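# Stack the desk carton onto the coffee-table carton stack

## Task

Take the carton that sits on the desk and set it on top of the carton stack on the coffee table, centred on the pile and facing the same direction as the cartons below it. It must rest there by itself, not held up by the robot; the robot must not tip over or be left leaning; and at the end the gripper must be released and the arm and hand moved well away from the stack, with no part of them over it.

## Robot and tools

ROBOT. A Hello Robot Stretch 4 with a single arm: an omni-wheel base, a lift that slides up a mast, an arm that telescopes forward, a three-joint wrist (yaw, pitch, roll) and a two-finger gripper. It stands about 1.6 m tall, and the base rim lies within 0.23 m of the base origin. Sometimes a loose object gets a brief push from outside.

FRAMES. Base frame: origin on the floor under the base centre, x forward, y left, z up. hand_pose is the pinch point between the open fingertips, given in this frame; the printed value may be a little off. With all wrist joints at 0 the hand axes line up with the base axes. The odometry frame is the base frame as it was when the scene began. base_odometry heading runs from -3.142 to 3.142, positive to the left, and it counts wheel slip as travel.

execute_actions(actions, cameras). actions holds one action or none; an empty list only returns state and images. An action may hold "base", "joints", or both, plus optional "pace" and "contact_limits". Alternatively it holds only {"end_of_arm": "enable_torque"}, which re-powers wrist or gripper motors that have switched themselves off.
- base takes a single command, an offset from where the base was last reported: translate_m (metres, forward +, -2 to 2), strafe_m (metres, left +, -2 to 2) or rotate_rad (radians, counter-clockwise +, -3.2 to 3.2).
- joints holds absolute targets keyed by name: lift_m 0 to 1.2; arm_m 0 to 0.55 (extension); wrist_yaw_rad -1.134 to 4.276 (0 forward, + left, 3.14 folded back; past 3.4 the arm may be in the way); wrist_pitch_rad -1.117 to 4.259 (0 level, 1.57 pointing down); wrist_roll_rad -1.117 to 4.259 (0 fingers level, + clockwise seen from behind); gripper_m -0.038 to 0.141 (gap between the fingertips; values below 0 press the tips together). Done tolerances are ±0.004 for lift, arm and gripper, ±0.02 for yaw and roll, ±0.05 for pitch. A joint target outside its range gets clamped and reported; any other bad value or unknown key rejects the whole call.
- pace is "slow", "default", "fast" or "max". The base speeds for these are 0.1/0.3/0.4/0.6 m/s and 1/2/3/4 rad/s, and with lift_m above 0.2 they are reduced further.
- contact_limits: {"arm_m": 0 to 0.75}, default 0.5, sets how much force the arm may apply before it halts.
- cameras: a list from head_camera, head_left_camera, head_right_camera, wrist_camera, all. Omitted, null or ["all"] returns every camera; [] returns none.
The motions in one action start at the same moment. No action runs longer than 15 s. A joint or base you leave out of an action can keep pushing toward the target it had before. To unfold the wrist at the start, send lift_m 0.4 together with wrist_yaw_rad 0.

wait(seconds 0 to 10): takes no new command and returns state and images. zoom_image(camera, region [x0,y0,x1,y1] pixels, up to 504x504): gives a closer look at the latest full image from that camera. read_manual(section "licences"): licence texts only. finished_scene(scene 1 or 2): ends the scene for good and reports success. Calls that come after a stop within the same reply are skipped.

RESULTS. base_status / joint_status: "done"; "off_target" (stopped away from the target and may still be pushing); "contact_stop_at_<key>" (something blocked it, and lift, arm or wheels go slack, so a slack lift can sink); "limit_stop_at_<name>", which includes own_body (self-collision, most likely with pitch < -0.2 and roll < -0.4 or > 4) and tilt (lean over 6 degrees, after which lift, arm and wheels ignore commands); "time_out"; "torque_fault" (a wrist or gripper motor went limp, send enable_torque to recover). on_its_own covers things you did not command; its "held at" shows the target being held. lidar_m: 12 sectors of 30 degrees, the 1st straight ahead and going counter-clockwise; "-" means nothing seen or closer than 0.25 m; table tops show up. wrist_depth_mm: a 7x7 grid of median depths, 100 to 2000 mm. turned_by_wheels vs turned_by_imu: a difference over ~0.1 rad points to slip or a collision. base_tilt is in degrees (forward/right +). motor_effort is a percentage, with the peak in brackets; for wheels, + turns the base right. Neither gripper_m nor "done" confirms a grasp; a firm squeeze shows up as a clear change in gripper effort.

GRIPPING. Command a gripper_m smaller than the carton's width; the further below the width, the harder the squeeze, and the object is drawn toward the wrist. If the fingertips catch on a surface beneath them, raise the lift.

CAMERAS. head_camera (420x560) looks ahead and down from the top of the mast; turn the base to point it elsewhere. head_left_camera and head_right_camera are fisheyes looking more steeply down, and they show the base and the arm. wrist_camera (616x392) looks along the fingers, with the tips near the bottom of its image.

AVOID. Driving or turning with more than 1 kg held and arm_m above 0.2, particularly at fast paces (tipping risk). Steady pushes or pulls, high contact limits, dropping the carton, slamming it or hitting things hard. Holding over 2 kg with a level gripper (torque fault). Pressing the gripper against things with base or arm motions. Set the carton down gently and square on the stack, open the gripper, then pull the arm back and raise it so nothing remains above the stack before calling finished_scene.

Each tool is called after "Emit:" as name(argument=value, ...) on one line, values as JSON.

## Session

Emit:
execute_actions(actions=[])

Scene clock: 0.00 s.
base_odometry: x=+0.000 y=+0.000 heading=+0.000 (m, m, rad; odometry frame)
turned_by_wheels: +0.000 (rad since the last result)
turned_by_imu: +0.000 (rad since the last result)
base_tilt: forward=+0.1 right=+0.4 (deg)
lidar_m: 1.09 1.03 2.04 1.48 1.38 1.43 1.93 1.40 1.47 2.01 2.01 2.41
base_status: not commanded
joint_positions: lift_m=+0.134 arm_m=+0.000 wrist_yaw_rad=+3.226 wrist_pitch_rad=+0.008 wrist_roll_rad=+0.010 gripper_m=+0.057
joint_status: not commanded
motor_effort: lift_m=+21 arm_m=+0 wrist_yaw_rad=+0 wrist_pitch_rad=-6 wrist_roll_rad=+0 gripper_m=-2 wheel_0=+0 wheel_1=+0 wheel_2=+0 (%)
hand_pose: x=-0.1239 y=+0.0627 z=+0.3098 quat_wxyz=(-0.042, -0.004, +0.005, +0.999) (m; base frame)
wrist_depth_mm: - - 136 - - 1618 1336 / - - 135 - - 1576 1336 / - 113 135 - 1921 1576 1308 / 135 135 234 - 1983 1499 1281 / 1336 1756 - - 1863 1464 1255 / 878 917 960 1160 1366 1397 1182 / 683 290 759 831 820 976 1118
pictures: head_camera, head_left_camera, head_right_camera, wrist_camera
Images, in order (width x height): head_camera 420x560, head_left_camera 420x672, head_right_camera 420x672, wrist_camera 616x392.

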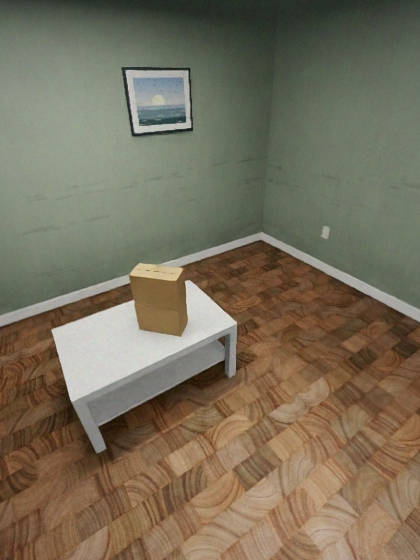

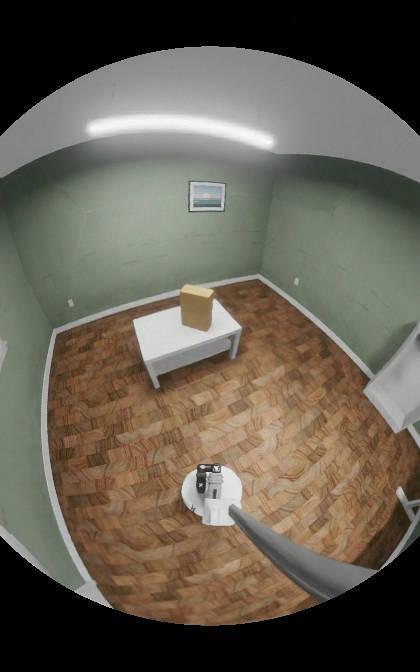

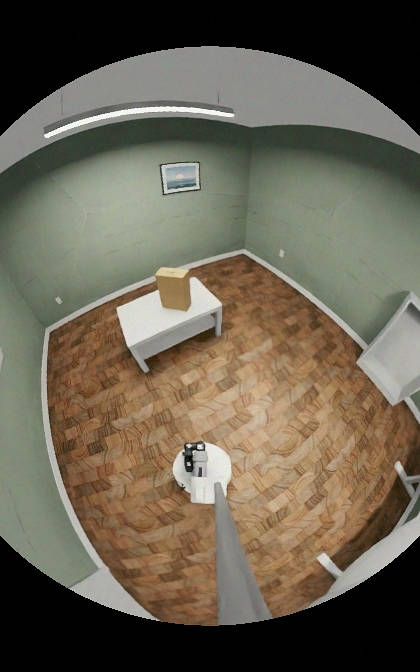

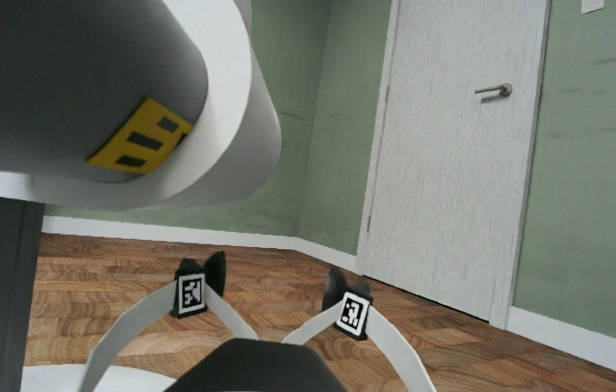

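Emit:
execute_actions(actions=[{"base":{"rotate_rad":-2.1},"joints":{"lift_m":0.5,"wrist_yaw_rad":0,"gripper_m":0.141},"pace":"fast"}], cameras=["head_camera"])

Scene clock: 5.23 s.
base_odometry: x=+0.000 y=+0.000 heading=-2.100 (m, m, rad; odometry frame)
turned_by_wheels: -2.100 (rad since the last result)
turned_by_imu: -2.135 (rad since the last result)
base_tilt: forward=+0.2 right=+0.4 (deg)
lidar_m: 1.45 2.05 2.02 2.42 1.09 1.01 2.05 1.45 1.37 1.44 1.92 1.43
base_status: done
joint_positions: lift_m=+0.500 arm_m=+0.000 wrist_yaw_rad=+0.000 wrist_pitch_rad=+0.008 wrist_roll_rad=+0.010 gripper_m=+0.141
joint_status: all done
motor_effort: lift_m=+25(26) arm_m=-1(0) wrist_yaw_rad=-2(6) wrist_pitch_rad=-7(7) wrist_roll_rad=+0(0) gripper_m=+0(2) wheel_0=+1(8) wheel_1=+1(11) wheel_2=+0(8) (%)
hand_pose: x=+0.4595 y=-0.0873 z=+0.6756 quat_wxyz=(+1.000, +0.005, +0.004, +0.000) (m; base frame)
wrist_depth_mm: - - - - - 1921 1756 / - - - - - 1921 1756 / - - - - - 1808 1661 / - - - 1618 1921 1863 1708 / - - - - - 1808 1661 / 1921 1708 - - 220 1756 1661 / 1336 1464 1499 1576 1618 1756 1661
pictures: head_camera
Images, in order (width x height): head_camera 420x560.

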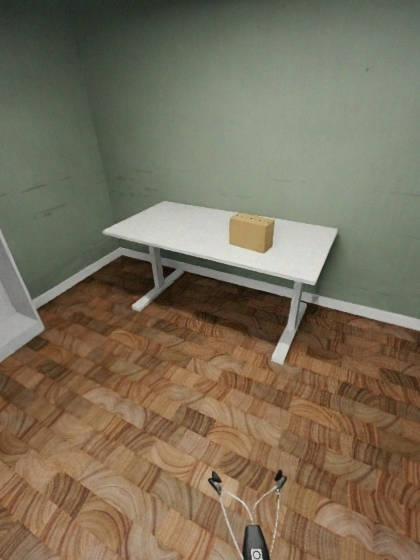

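Emit:
execute_actions(actions=[{"base":{"rotate_rad":-0.1},"pace":"fast"}], cameras=[])

Emit:
execute_actions(actions=[{"base":{"translate_m":1.13},"joints":{"lift_m":1.07,"wrist_pitch_rad":1.57,"wrist_roll_rad":2.1,"arm_m":0.39},"pace":"fast"}], cameras=["wrist_camera"])

Scene clock: 11.13 s.
base_odometry: x=+0.000 y=+0.000 heading=-2.200 (m, m, rad; odometry frame)
turned_by_wheels: -0.100 (rad since the last result)
turned_by_imu: -0.102 (rad since the last result)
base_tilt: forward=+0.2 right=+0.4 (deg)
lidar_m: 1.40 1.88 2.02 2.36 1.12 0.98 2.29 1.48 1.38 1.39 1.76 1.40
base_status: done
joint_positions: lift_m=+0.500 arm_m=+0.000 wrist_yaw_rad=+0.000 wrist_pitch_rad=+0.008 wrist_roll_rad=+0.010 gripper_m=+0.141
joint_status: not commanded
motor_effort: lift_m=+25(25) arm_m=+0(0) wrist_yaw_rad=+0(1) wrist_pitch_rad=-5(6) wrist_roll_rad=+1(0) gripper_m=+1(0) wheel_0=+0(6) wheel_1=-1(6) wheel_2=+0(8) (%)
hand_pose: x=+0.4595 y=-0.0874 z=+0.6756 quat_wxyz=(+1.000, +0.005, +0.004, +0.000) (m; base frame)
wrist_depth_mm: - - - - - 1863 1808 / - - - - 1983 1863 1756 / - - - - 1983 1863 1708 / - - - 1576 1921 1921 1708 / - - - - 1983 1863 1756 / 1808 1661 - - 220 1863 1708 / 1366 1430 1499 1576 1756 1756 1708
pictures: none
No camera images: the call's "cameras" was empty. Leave "cameras" out to get every camera's image.

Scene clock: 15.23 s.
base_odometry: x=-0.665 y=-0.914 heading=-2.200 (m, m, rad; odometry frame)
turned_by_wheels: +0.000 (rad since the last result)
turned_by_imu: -0.001 (rad since the last result)
base_tilt: forward=+0.2 right=+0.4 (deg)
lidar_m: 0.38 0.51 1.13 1.59 2.44 2.07 2.11 1.95 1.79 1.83 0.42 0.37
base_status: done
joint_positions: lift_m=+1.070 arm_m=+0.389 wrist_yaw_rad=+0.000 wrist_pitch_rad=+1.570 wrist_roll_rad=+2.099 gripper_m=+0.141
joint_status: all done
motor_effort: lift_m=+24(28) arm_m=+9(10) wrist_yaw_rad=-1(1) wrist_pitch_rad=-1(5) wrist_roll_rad=+2(6) gripper_m=+1(0) wheel_0=+0(7) wheel_1=+0(8) wheel_2=+0(15) (%)
hand_pose: x=+0.5598 y=-0.0874 z=+0.9594 quat_wxyz=(+0.352, +0.614, +0.352, -0.613) (m; base frame)
wrist_depth_mm: 449 455 466 469 477 1255 1255 / 449 452 466 473 480 1255 1255 / 445 279 285 466 1008 1025 1255 / 445 278 283 469 1008 1008 1229 / 445 279 283 466 1205 1255 1281 / 449 276 282 473 220 1229 1229 / 359 277 281 469 477 1205 1281
pictures: wrist_camera
Images, in order (width x height): wrist_camera 616x392.

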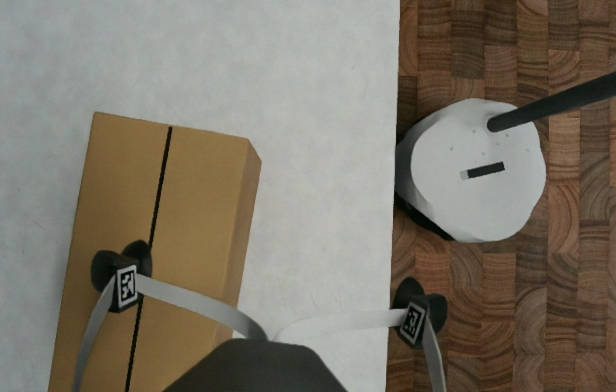

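Emit:
execute_actions(actions=[{"base":{"strafe_m":-0.02},"joints":{"lift_m":1.035,"arm_m":0.484}}], cameras=["wrist_camera"])

Scene clock: 19.93 s.
base_odometry: x=-0.681 y=-0.902 heading=-2.200 (m, m, rad; odometry frame)
turned_by_wheels: +0.000 (rad since the last result)
turned_by_imu: -0.001 (rad since the last result)
base_tilt: forward=+0.2 right=+0.4 (deg)
lidar_m: 0.38 0.51 1.12 1.60 2.41 2.08 2.11 1.93 1.76 1.78 0.39 0.36
base_status: done
joint_positions: lift_m=+1.035 arm_m=+0.482 wrist_yaw_rad=+0.000 wrist_pitch_rad=+1.570 wrist_roll_rad=+2.099 gripper_m=+0.141
joint_status: all done
motor_effort: lift_m=+16(28) arm_m=+9(13) wrist_yaw_rad=-1(0) wrist_pitch_rad=-1(0) wrist_roll_rad=+2(2) gripper_m=-1(1) wheel_0=+0(8) wheel_1=+1(7) wheel_2=-1(1) (%)
hand_pose: x=+0.6537 y=-0.0874 z=+0.9251 quat_wxyz=(+0.352, +0.614, +0.352, -0.613) (m; base frame)
wrist_depth_mm: 415 421 427 433 445 1205 1229 / 418 418 430 433 442 976 1229 / 415 421 250 252 439 991 1008 / 415 424 249 253 439 991 991 / 415 418 249 253 445 1042 1205 / 410 247 248 251 220 1205 1229 / 413 418 247 253 439 1160 1255
pictures: wrist_camera
Images, in order (width x height): wrist_camera 616x392.

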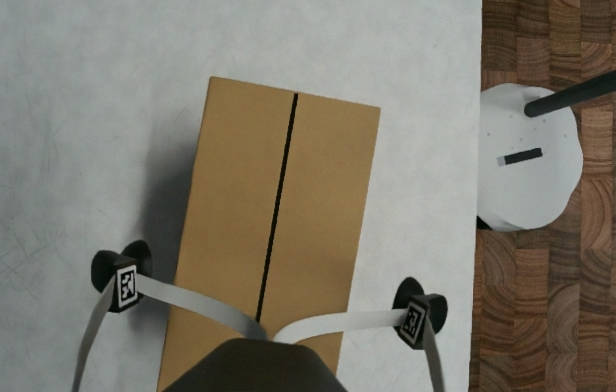

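Emit:
execute_actions(actions=[{"joints":{"lift_m":0.982,"arm_m":0.488,"wrist_roll_rad":2.12}}], cameras=["wrist_camera"])

Emit:
execute_actions(actions=[{"joints":{"gripper_m":0.04}}], cameras=["wrist_camera"])

Emit:
execute_actions(actions=[{"base":{"rotate_rad":2.78},"joints":{"arm_m":0.1,"lift_m":1.04}}], cameras=[])

Emit:
execute_actions(actions=[{"base":{"translate_m":1.72},"joints":{"wrist_roll_rad":2.33,"lift_m":1.13},"pace":"fast"}], cameras=["wrist_camera","head_right_camera"])

Scene clock: 27.70 s.
base_odometry: x=-0.681 y=-0.902 heading=-2.200 (m, m, rad; odometry frame)
turned_by_wheels: +0.000 (rad since the last result)
turned_by_imu: -0.001 (rad since the last result)
base_tilt: forward=+0.2 right=+0.4 (deg)
lidar_m: 0.35 0.50 1.11 1.62 2.47 2.06 2.11 1.95 1.78 1.81 0.40 0.35
base_status: not commanded
joint_positions: lift_m=+0.982 arm_m=+0.486 wrist_yaw_rad=+0.000 wrist_pitch_rad=+1.570 wrist_roll_rad=+2.119 gripper_m=+0.141
joint_status: all done
motor_effort: lift_m=+16(15) arm_m=+8(14) wrist_yaw_rad=-1(0) wrist_pitch_rad=-1(1) wrist_roll_rad=+2(2) gripper_m=+0(1) wheel_0=+0(0) wheel_1=+1(1) wheel_2=-1(1) (%)
hand_pose: x=+0.6577 y=-0.0874 z=+0.8721 quat_wxyz=(+0.346, +0.617, +0.346, -0.616) (m; base frame)
wrist_depth_mm: 366 368 375 382 392 392 1160 / 362 373 197 200 389 397 1042 / 364 368 196 200 204 394 917 / 364 366 197 200 389 392 931 / 362 213 197 200 382 394 1160 / 362 193 195 198 204 394 1182 / 362 366 194 201 384 394 1160
pictures: wrist_camera
Images, in order (width x height): wrist_camera 616x392.

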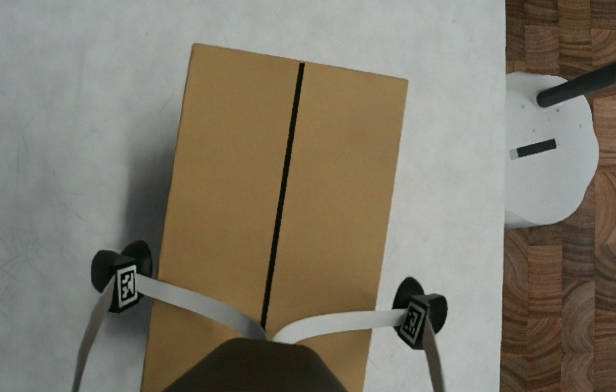

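Scene clock: 29.70 s.
base_odometry: x=-0.681 y=-0.902 heading=-2.200 (m, m, rad; odometry frame)
turned_by_wheels: +0.000 (rad since the last result)
turned_by_imu: +0.000 (rad since the last result)
base_tilt: forward=+0.2 right=+0.4 (deg)
lidar_m: 0.37 0.48 1.15 1.62 2.46 2.09 2.08 1.99 1.77 1.78 0.40 0.37
base_status: not commanded
joint_positions: lift_m=+0.982 arm_m=+0.486 wrist_yaw_rad=+0.000 wrist_pitch_rad=+1.570 wrist_roll_rad=+2.119 gripper_m=+0.041
joint_status: all done
motor_effort: lift_m=+16(16) arm_m=+8(9) wrist_yaw_rad=+0(0) wrist_pitch_rad=-1(0) wrist_roll_rad=+2(2) gripper_m=-32(32) wheel_0=+0(0) wheel_1=+1(1) wheel_2=-1(1) (%)
hand_pose: x=+0.6577 y=-0.0874 z=+0.8721 quat_wxyz=(+0.346, +0.617, +0.346, -0.616) (m; base frame)
wrist_depth_mm: 364 368 370 382 387 397 1205 / 364 368 174 176 179 394 1060 / 362 368 173 176 179 392 931 / 366 366 173 176 179 397 931 / 362 364 173 176 178 392 1182 / 157 171 173 176 178 394 1138 / 362 368 126 175 178 389 1182
pictures: wrist_camera
Images, in order (width x height): wrist_camera 616x392.

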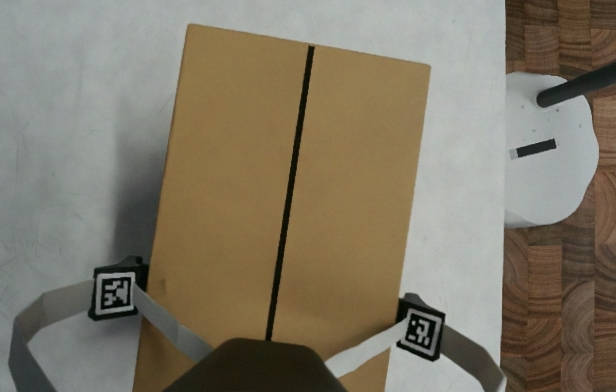

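Scene clock: 32.67 s.
base_odometry: x=-0.681 y=-0.902 heading=+0.580 (m, m, rad; odometry frame)
turned_by_wheels: +2.780 (rad since the last result)
turned_by_imu: +2.825 (rad since the last result)
base_tilt: forward=+0.1 right=+0.4 (deg)
lidar_m: 0.25 2.46 1.82 1.78 1.64 0.39 0.38 0.42 0.58 1.59 0.27 0.25
base_status: done
joint_positions: lift_m=+1.040 arm_m=+0.102 wrist_yaw_rad=+0.000 wrist_pitch_rad=+1.570 wrist_roll_rad=+2.120 gripper_m=+0.041
joint_status: all done
motor_effort: lift_m=+26(29) arm_m=-9(7) wrist_yaw_rad=+0(1) wrist_pitch_rad=+2(1) wrist_roll_rad=+2(2) gripper_m=-33(32) wheel_0=-2(7) wheel_1=+0(8) wheel_2=+0(7) (%)
hand_pose: x=+0.2728 y=-0.0874 z=+0.9293 quat_wxyz=(+0.346, +0.617, +0.346, -0.616) (m; base frame)
wrist_depth_mm: 1098 1118 1160 1182 1205 1229 1229 / 1138 1138 173 176 179 1229 1205 / 1098 1138 174 176 179 661 1205 / 1118 1138 173 176 178 1205 1229 / 1118 1118 173 175 178 1205 1205 / 157 171 173 176 178 1205 1205 / 1118 1138 126 174 178 1205 1229
pictures: none
No camera images: the call's "cameras" was empty. Leave "cameras" out to get every camera's image.

Scene clock: 39.10 s.
base_odometry: x=+0.758 y=+0.041 heading=+0.580 (m, m, rad; odometry frame)
turned_by_wheels: +0.000 (rad since the last result)
turned_by_imu: -0.001 (rad since the last result)
base_tilt: forward=+0.2 right=+0.4 (deg)
lidar_m: 0.25 0.38 0.56 1.70 1.88 2.58 2.23 2.25 1.81 1.94 0.28 0.25
base_status: done
joint_positions: lift_m=+1.130 arm_m=+0.101 wrist_yaw_rad=+0.000 wrist_pitch_rad=+1.570 wrist_roll_rad=+2.329 gripper_m=+0.041
joint_status: all done
motor_effort: lift_m=+26(30) arm_m=-8(8) wrist_yaw_rad=+0(0) wrist_pitch_rad=-2(1) wrist_roll_rad=+2(3) gripper_m=-31(31) wheel_0=+0(5) wheel_1=+2(6) wheel_2=+0(8) (%)
hand_pose: x=+0.2727 y=-0.0874 z=+1.0193 quat_wxyz=(+0.279, +0.650, +0.279, -0.649) (m; base frame)
wrist_depth_mm: 1205 1255 1229 1281 1336 1281 342 / 1182 1205 173 176 179 564 1308 / 1182 788 173 176 179 1308 1366 / 778 788 173 175 179 1336 1336 / 521 492 173 176 178 1281 1336 / 158 171 173 176 178 1308 1336 / 424 442 127 175 177 1281 1336
pictures: head_right_camera, wrist_camera
Images, in order (width x height): head_right_camera 420x672, wrist_camera 616x392.

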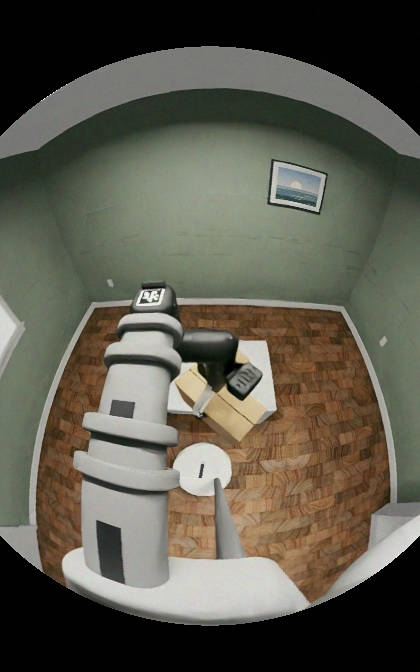

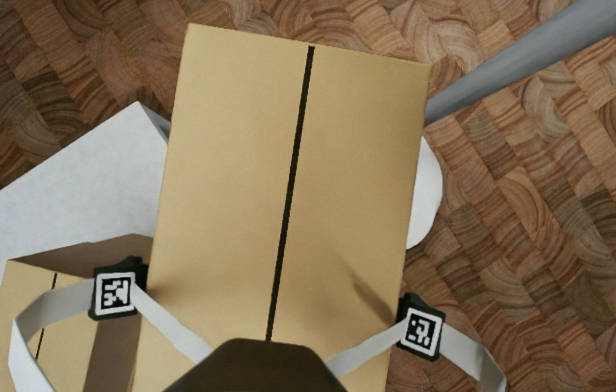

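Emit:
execute_actions(actions=[{"joints":{"arm_m":0.22,"wrist_roll_rad":2.41}}], cameras=["wrist_camera"])

Scene clock: 44.93 s.
base_odometry: x=+0.758 y=+0.041 heading=+0.580 (m, m, rad; odometry frame)
turned_by_wheels: +0.000 (rad since the last result)
turned_by_imu: -0.001 (rad since the last result)
base_tilt: forward=+0.2 right=+0.4 (deg)
lidar_m: 0.31 0.39 0.54 1.73 1.87 2.59 2.21 2.26 1.85 1.93 0.54 0.25
base_status: not commanded
joint_positions: lift_m=+1.130 arm_m=+0.218 wrist_yaw_rad=+0.000 wrist_pitch_rad=+1.570 wrist_roll_rad=+2.409 gripper_m=+0.041
joint_status: all done
motor_effort: lift_m=+26(26) arm_m=+9(8) wrist_yaw_rad=+0(0) wrist_pitch_rad=-2(0) wrist_roll_rad=+3(5) gripper_m=-32(33) wheel_0=+1(0) wheel_1=+2(2) wheel_2=+0(1) (%)
hand_pose: x=+0.3896 y=-0.0874 z=+1.0193 quat_wxyz=(+0.253, +0.661, +0.253, -0.660) (m; base frame)
wrist_depth_mm: 1182 1229 1229 1229 1308 1281 1397 / 1182 1205 174 176 178 1308 1336 / 1205 788 173 176 179 1308 1308 / 778 778 173 176 179 1336 1336 / 759 418 173 175 178 1308 1308 / 157 171 173 175 179 1308 1308 / 418 424 126 174 177 1308 1308
pictures: wrist_camera
Images, in order (width x height): wrist_camera 616x392.

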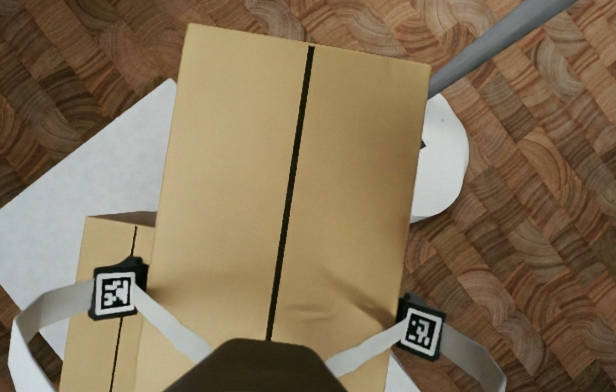

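Emit:
execute_actions(actions=[{"base":{"strafe_m":-0.034},"joints":{"arm_m":0.428,"wrist_roll_rad":2.42,"lift_m":1.072}}], cameras=["head_right_camera","head_left_camera"])

Emit:
zoom_image(camera="head_right_camera", region=[170,290,290,420])

Emit:
zoom_image(camera="head_left_camera", region=[190,310,310,430])

Scene clock: 51.67 s.
base_odometry: x=+0.776 y=+0.012 heading=+0.580 (m, m, rad; odometry frame)
turned_by_wheels: +0.000 (rad since the last result)
turned_by_imu: -0.001 (rad since the last result)
base_tilt: forward=+0.2 right=+0.4 (deg)
lidar_m: 0.35 0.39 0.56 1.74 1.90 2.61 2.21 2.21 1.83 1.91 0.51 0.38
base_status: done
joint_positions: lift_m=+1.072 arm_m=+0.426 wrist_yaw_rad=+0.000 wrist_pitch_rad=+1.570 wrist_roll_rad=+2.419 gripper_m=+0.041
joint_status: all done
motor_effort: lift_m=+17(22) arm_m=+8(8) wrist_yaw_rad=+0(0) wrist_pitch_rad=+0(1) wrist_roll_rad=+2(2) gripper_m=-31(31) wheel_0=+0(6) wheel_1=+0(11) wheel_2=+0(1) (%)
hand_pose: x=+0.5976 y=-0.0874 z=+0.9621 quat_wxyz=(+0.250, +0.662, +0.250, -0.661) (m; base frame)
wrist_depth_mm: 1182 1160 1182 1205 1229 1229 1229 / 1182 1138 173 176 178 1025 1255 / 1138 723 173 176 179 1025 1281 / 723 723 172 175 179 1281 1255 / 1138 707 173 176 178 1229 1281 / 157 171 172 176 178 1255 1229 / 1138 1160 126 174 178 759 1255
pictures: head_left_camera, head_right_camera
Images, in order (width x height): head_left_camera 420x672, head_right_camera 420x672.

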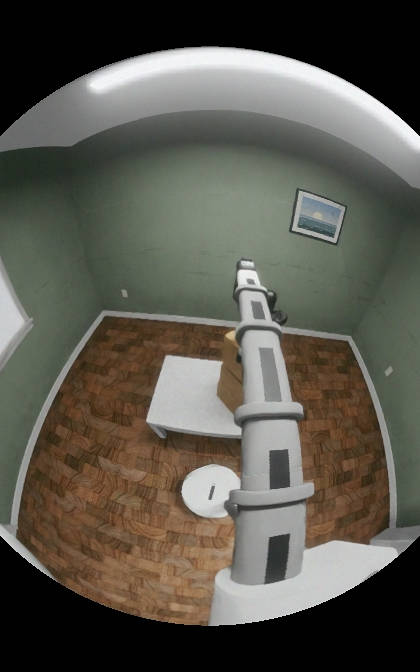

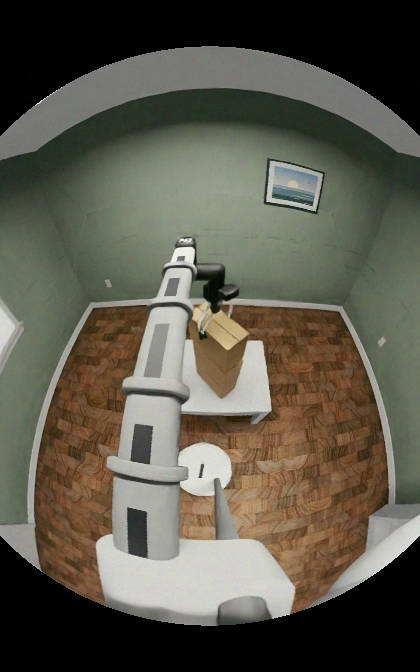

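Region (170, 290, 290, 420) of head_right_camera's 420x672 image, scaled by 3.877, with more detail than that image has; it fills the left 465 columns of this view, and the rest is white.

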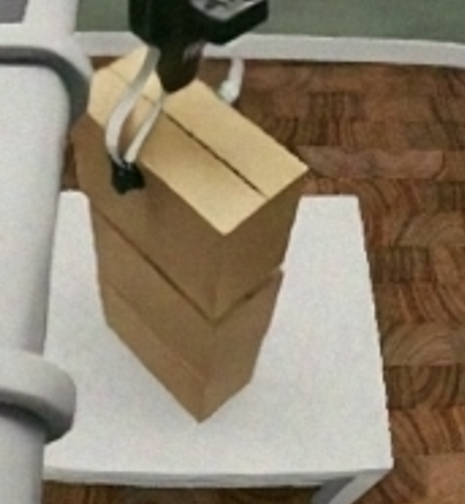

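Region (190, 310, 310, 430) of head_left_camera's 420x672 image, scaled by 4.200, with more detail than that image has.

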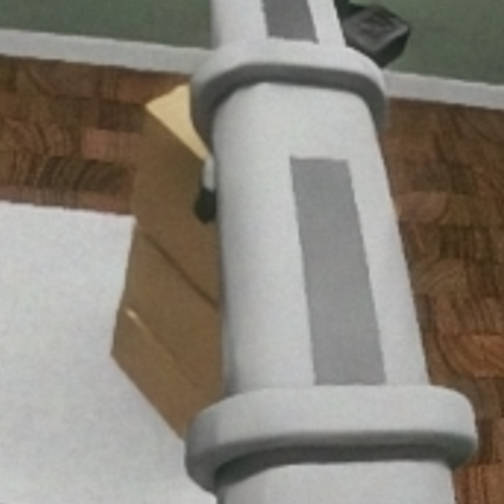

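Emit:
execute_actions(actions=[{"joints":{"arm_m":0.435,"gripper_m":0.141,"lift_m":1.069}}], cameras=[])

Emit:
execute_actions(actions=[{"joints":{"lift_m":1.15},"pace":"fast"}], cameras=[])

Emit:
execute_actions(actions=[{"base":{"translate_m":-0.2},"joints":{"arm_m":0},"pace":"fast"}], cameras=["head_right_camera"])

Emit:
zoom_image(camera="head_right_camera", region=[160,270,280,400])

Scene clock: 58.03 s.
base_odometry: x=+0.776 y=+0.012 heading=+0.580 (m, m, rad; odometry frame)
turned_by_wheels: +0.000 (rad since the last result)
turned_by_imu: -0.001 (rad since the last result)
base_tilt: forward=+0.1 right=+0.4 (deg)
lidar_m: 0.34 0.38 0.54 1.77 1.91 2.62 2.18 2.21 1.81 1.90 0.52 0.38
base_status: not commanded
joint_positions: lift_m=+1.069 arm_m=+0.433 wrist_yaw_rad=+0.000 wrist_pitch_rad=+1.570 wrist_roll_rad=+2.419 gripper_m=+0.141
joint_status: all done
motor_effort: lift_m=+17(15) arm_m=+9(11) wrist_yaw_rad=+0(1) wrist_pitch_rad=-2(1) wrist_roll_rad=+2(2) gripper_m=+1(32) wheel_0=+0(0) wheel_1=+1(0) wheel_2=+0(0) (%)
hand_pose: x=+0.6045 y=-0.0874 z=+0.9591 quat_wxyz=(+0.250, +0.662, +0.250, -0.661) (m; base frame)
wrist_depth_mm: 1160 1182 1182 1205 1229 1229 1255 / 1138 1160 194 196 200 1008 1229 / 1118 715 193 196 200 1008 1255 / 707 715 194 197 200 1255 1308 / 1160 213 193 197 750 1229 1281 / 1138 191 192 195 199 778 1229 / 1160 1160 192 197 759 759 1281
pictures: none
No camera images: the call's "cameras" was empty. Leave "cameras" out to get every camera's image.

Scene clock: 59.13 s.
base_odometry: x=+0.776 y=+0.012 heading=+0.580 (m, m, rad; odometry frame)
turned_by_wheels: +0.000 (rad since the last result)
turned_by_imu: +0.000 (rad since the last result)
base_tilt: forward=+0.1 right=+0.5 (deg)
lidar_m: 0.34 0.40 0.55 1.76 1.89 2.64 2.18 2.23 1.82 1.90 0.53 0.38
base_status: not commanded
joint_positions: lift_m=+1.150 arm_m=+0.433 wrist_yaw_rad=+0.000 wrist_pitch_rad=+1.570 wrist_roll_rad=+2.419 gripper_m=+0.141
joint_status: all done
motor_effort: lift_m=+25(26) arm_m=+9(9) wrist_yaw_rad=+0(1) wrist_pitch_rad=+0(1) wrist_roll_rad=+2(1) gripper_m=+1(0) wheel_0=+0(0) wheel_1=+1(0) wheel_2=+0(0) (%)
hand_pose: x=+0.6045 y=-0.0874 z=+1.0394 quat_wxyz=(+0.250, +0.662, +0.250, -0.661) (m; base frame)
wrist_depth_mm: 1229 1229 1255 1281 1308 1308 1336 / 1205 1255 809 1255 1098 1078 1397 / 1229 788 276 277 1098 1098 1366 / 1205 788 273 278 1308 1366 1336 / 1205 798 274 278 842 1308 1366 / 1229 809 273 276 220 1336 1366 / 1205 1205 272 281 820 1308 1366
pictures: none
No camera images: the call's "cameras" was empty. Leave "cameras" out to get every camera's image.

Scene clock: 61.17 s.
base_odometry: x=+0.609 y=-0.098 heading=+0.580 (m, m, rad; odometry frame)
turned_by_wheels: +0.000 (rad since the last result)
turned_by_imu: +0.000 (rad since the last result)
base_tilt: forward=+0.2 right=+0.4 (deg)
lidar_m: 0.56 0.58 1.86 1.77 1.89 2.65 2.00 2.05 1.70 1.91 2.02 0.59
base_status: done
joint_positions: lift_m=+1.150 arm_m=+0.002 wrist_yaw_rad=+0.000 wrist_pitch_rad=+1.570 wrist_roll_rad=+2.420 gripper_m=+0.141
joint_status: all done
motor_effort: lift_m=+25(25) arm_m=-9(9) wrist_yaw_rad=+1(1) wrist_pitch_rad=-1(2) wrist_roll_rad=+2(2) gripper_m=+2(0) wheel_0=-1(6) wheel_1=+0(7) wheel_2=-1(10) (%)
hand_pose: x=+0.1726 y=-0.0874 z=+1.0394 quat_wxyz=(+0.250, +0.662, +0.250, -0.661) (m; base frame)
wrist_depth_mm: 1229 1205 1255 1308 1308 1281 224 / 1229 1255 1229 1308 1255 345 1366 / 1229 1255 1255 1281 1118 1308 1308 / 1229 1229 1281 1060 1078 1336 1336 / 788 1205 1281 1281 1281 1336 1336 / 788 798 1229 1281 220 1308 1366 / 723 788 1098 1281 1308 1336 1397
pictures: head_right_camera
Images, in order (width x height): head_right_camera 420x672.

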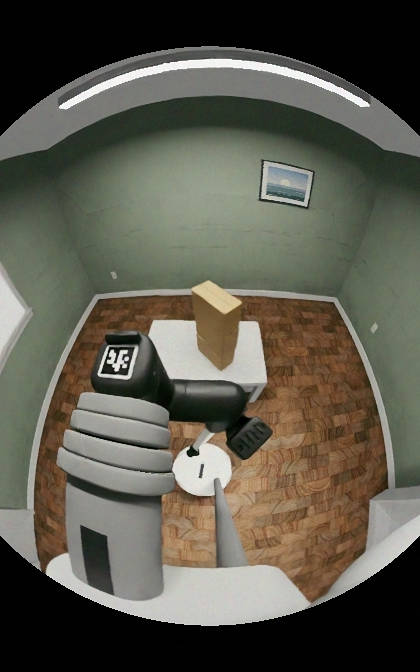

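Region (160, 270, 280, 400) of head_right_camera's 420x672 image, scaled by 3.877, with more detail than that image has; it fills the left 465 columns of this view, and the rest is white.

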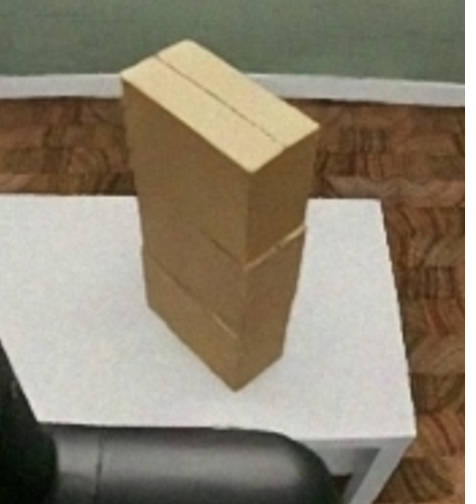

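Emit:
finished_scene(scene=2)

The scene is finished: the task was done.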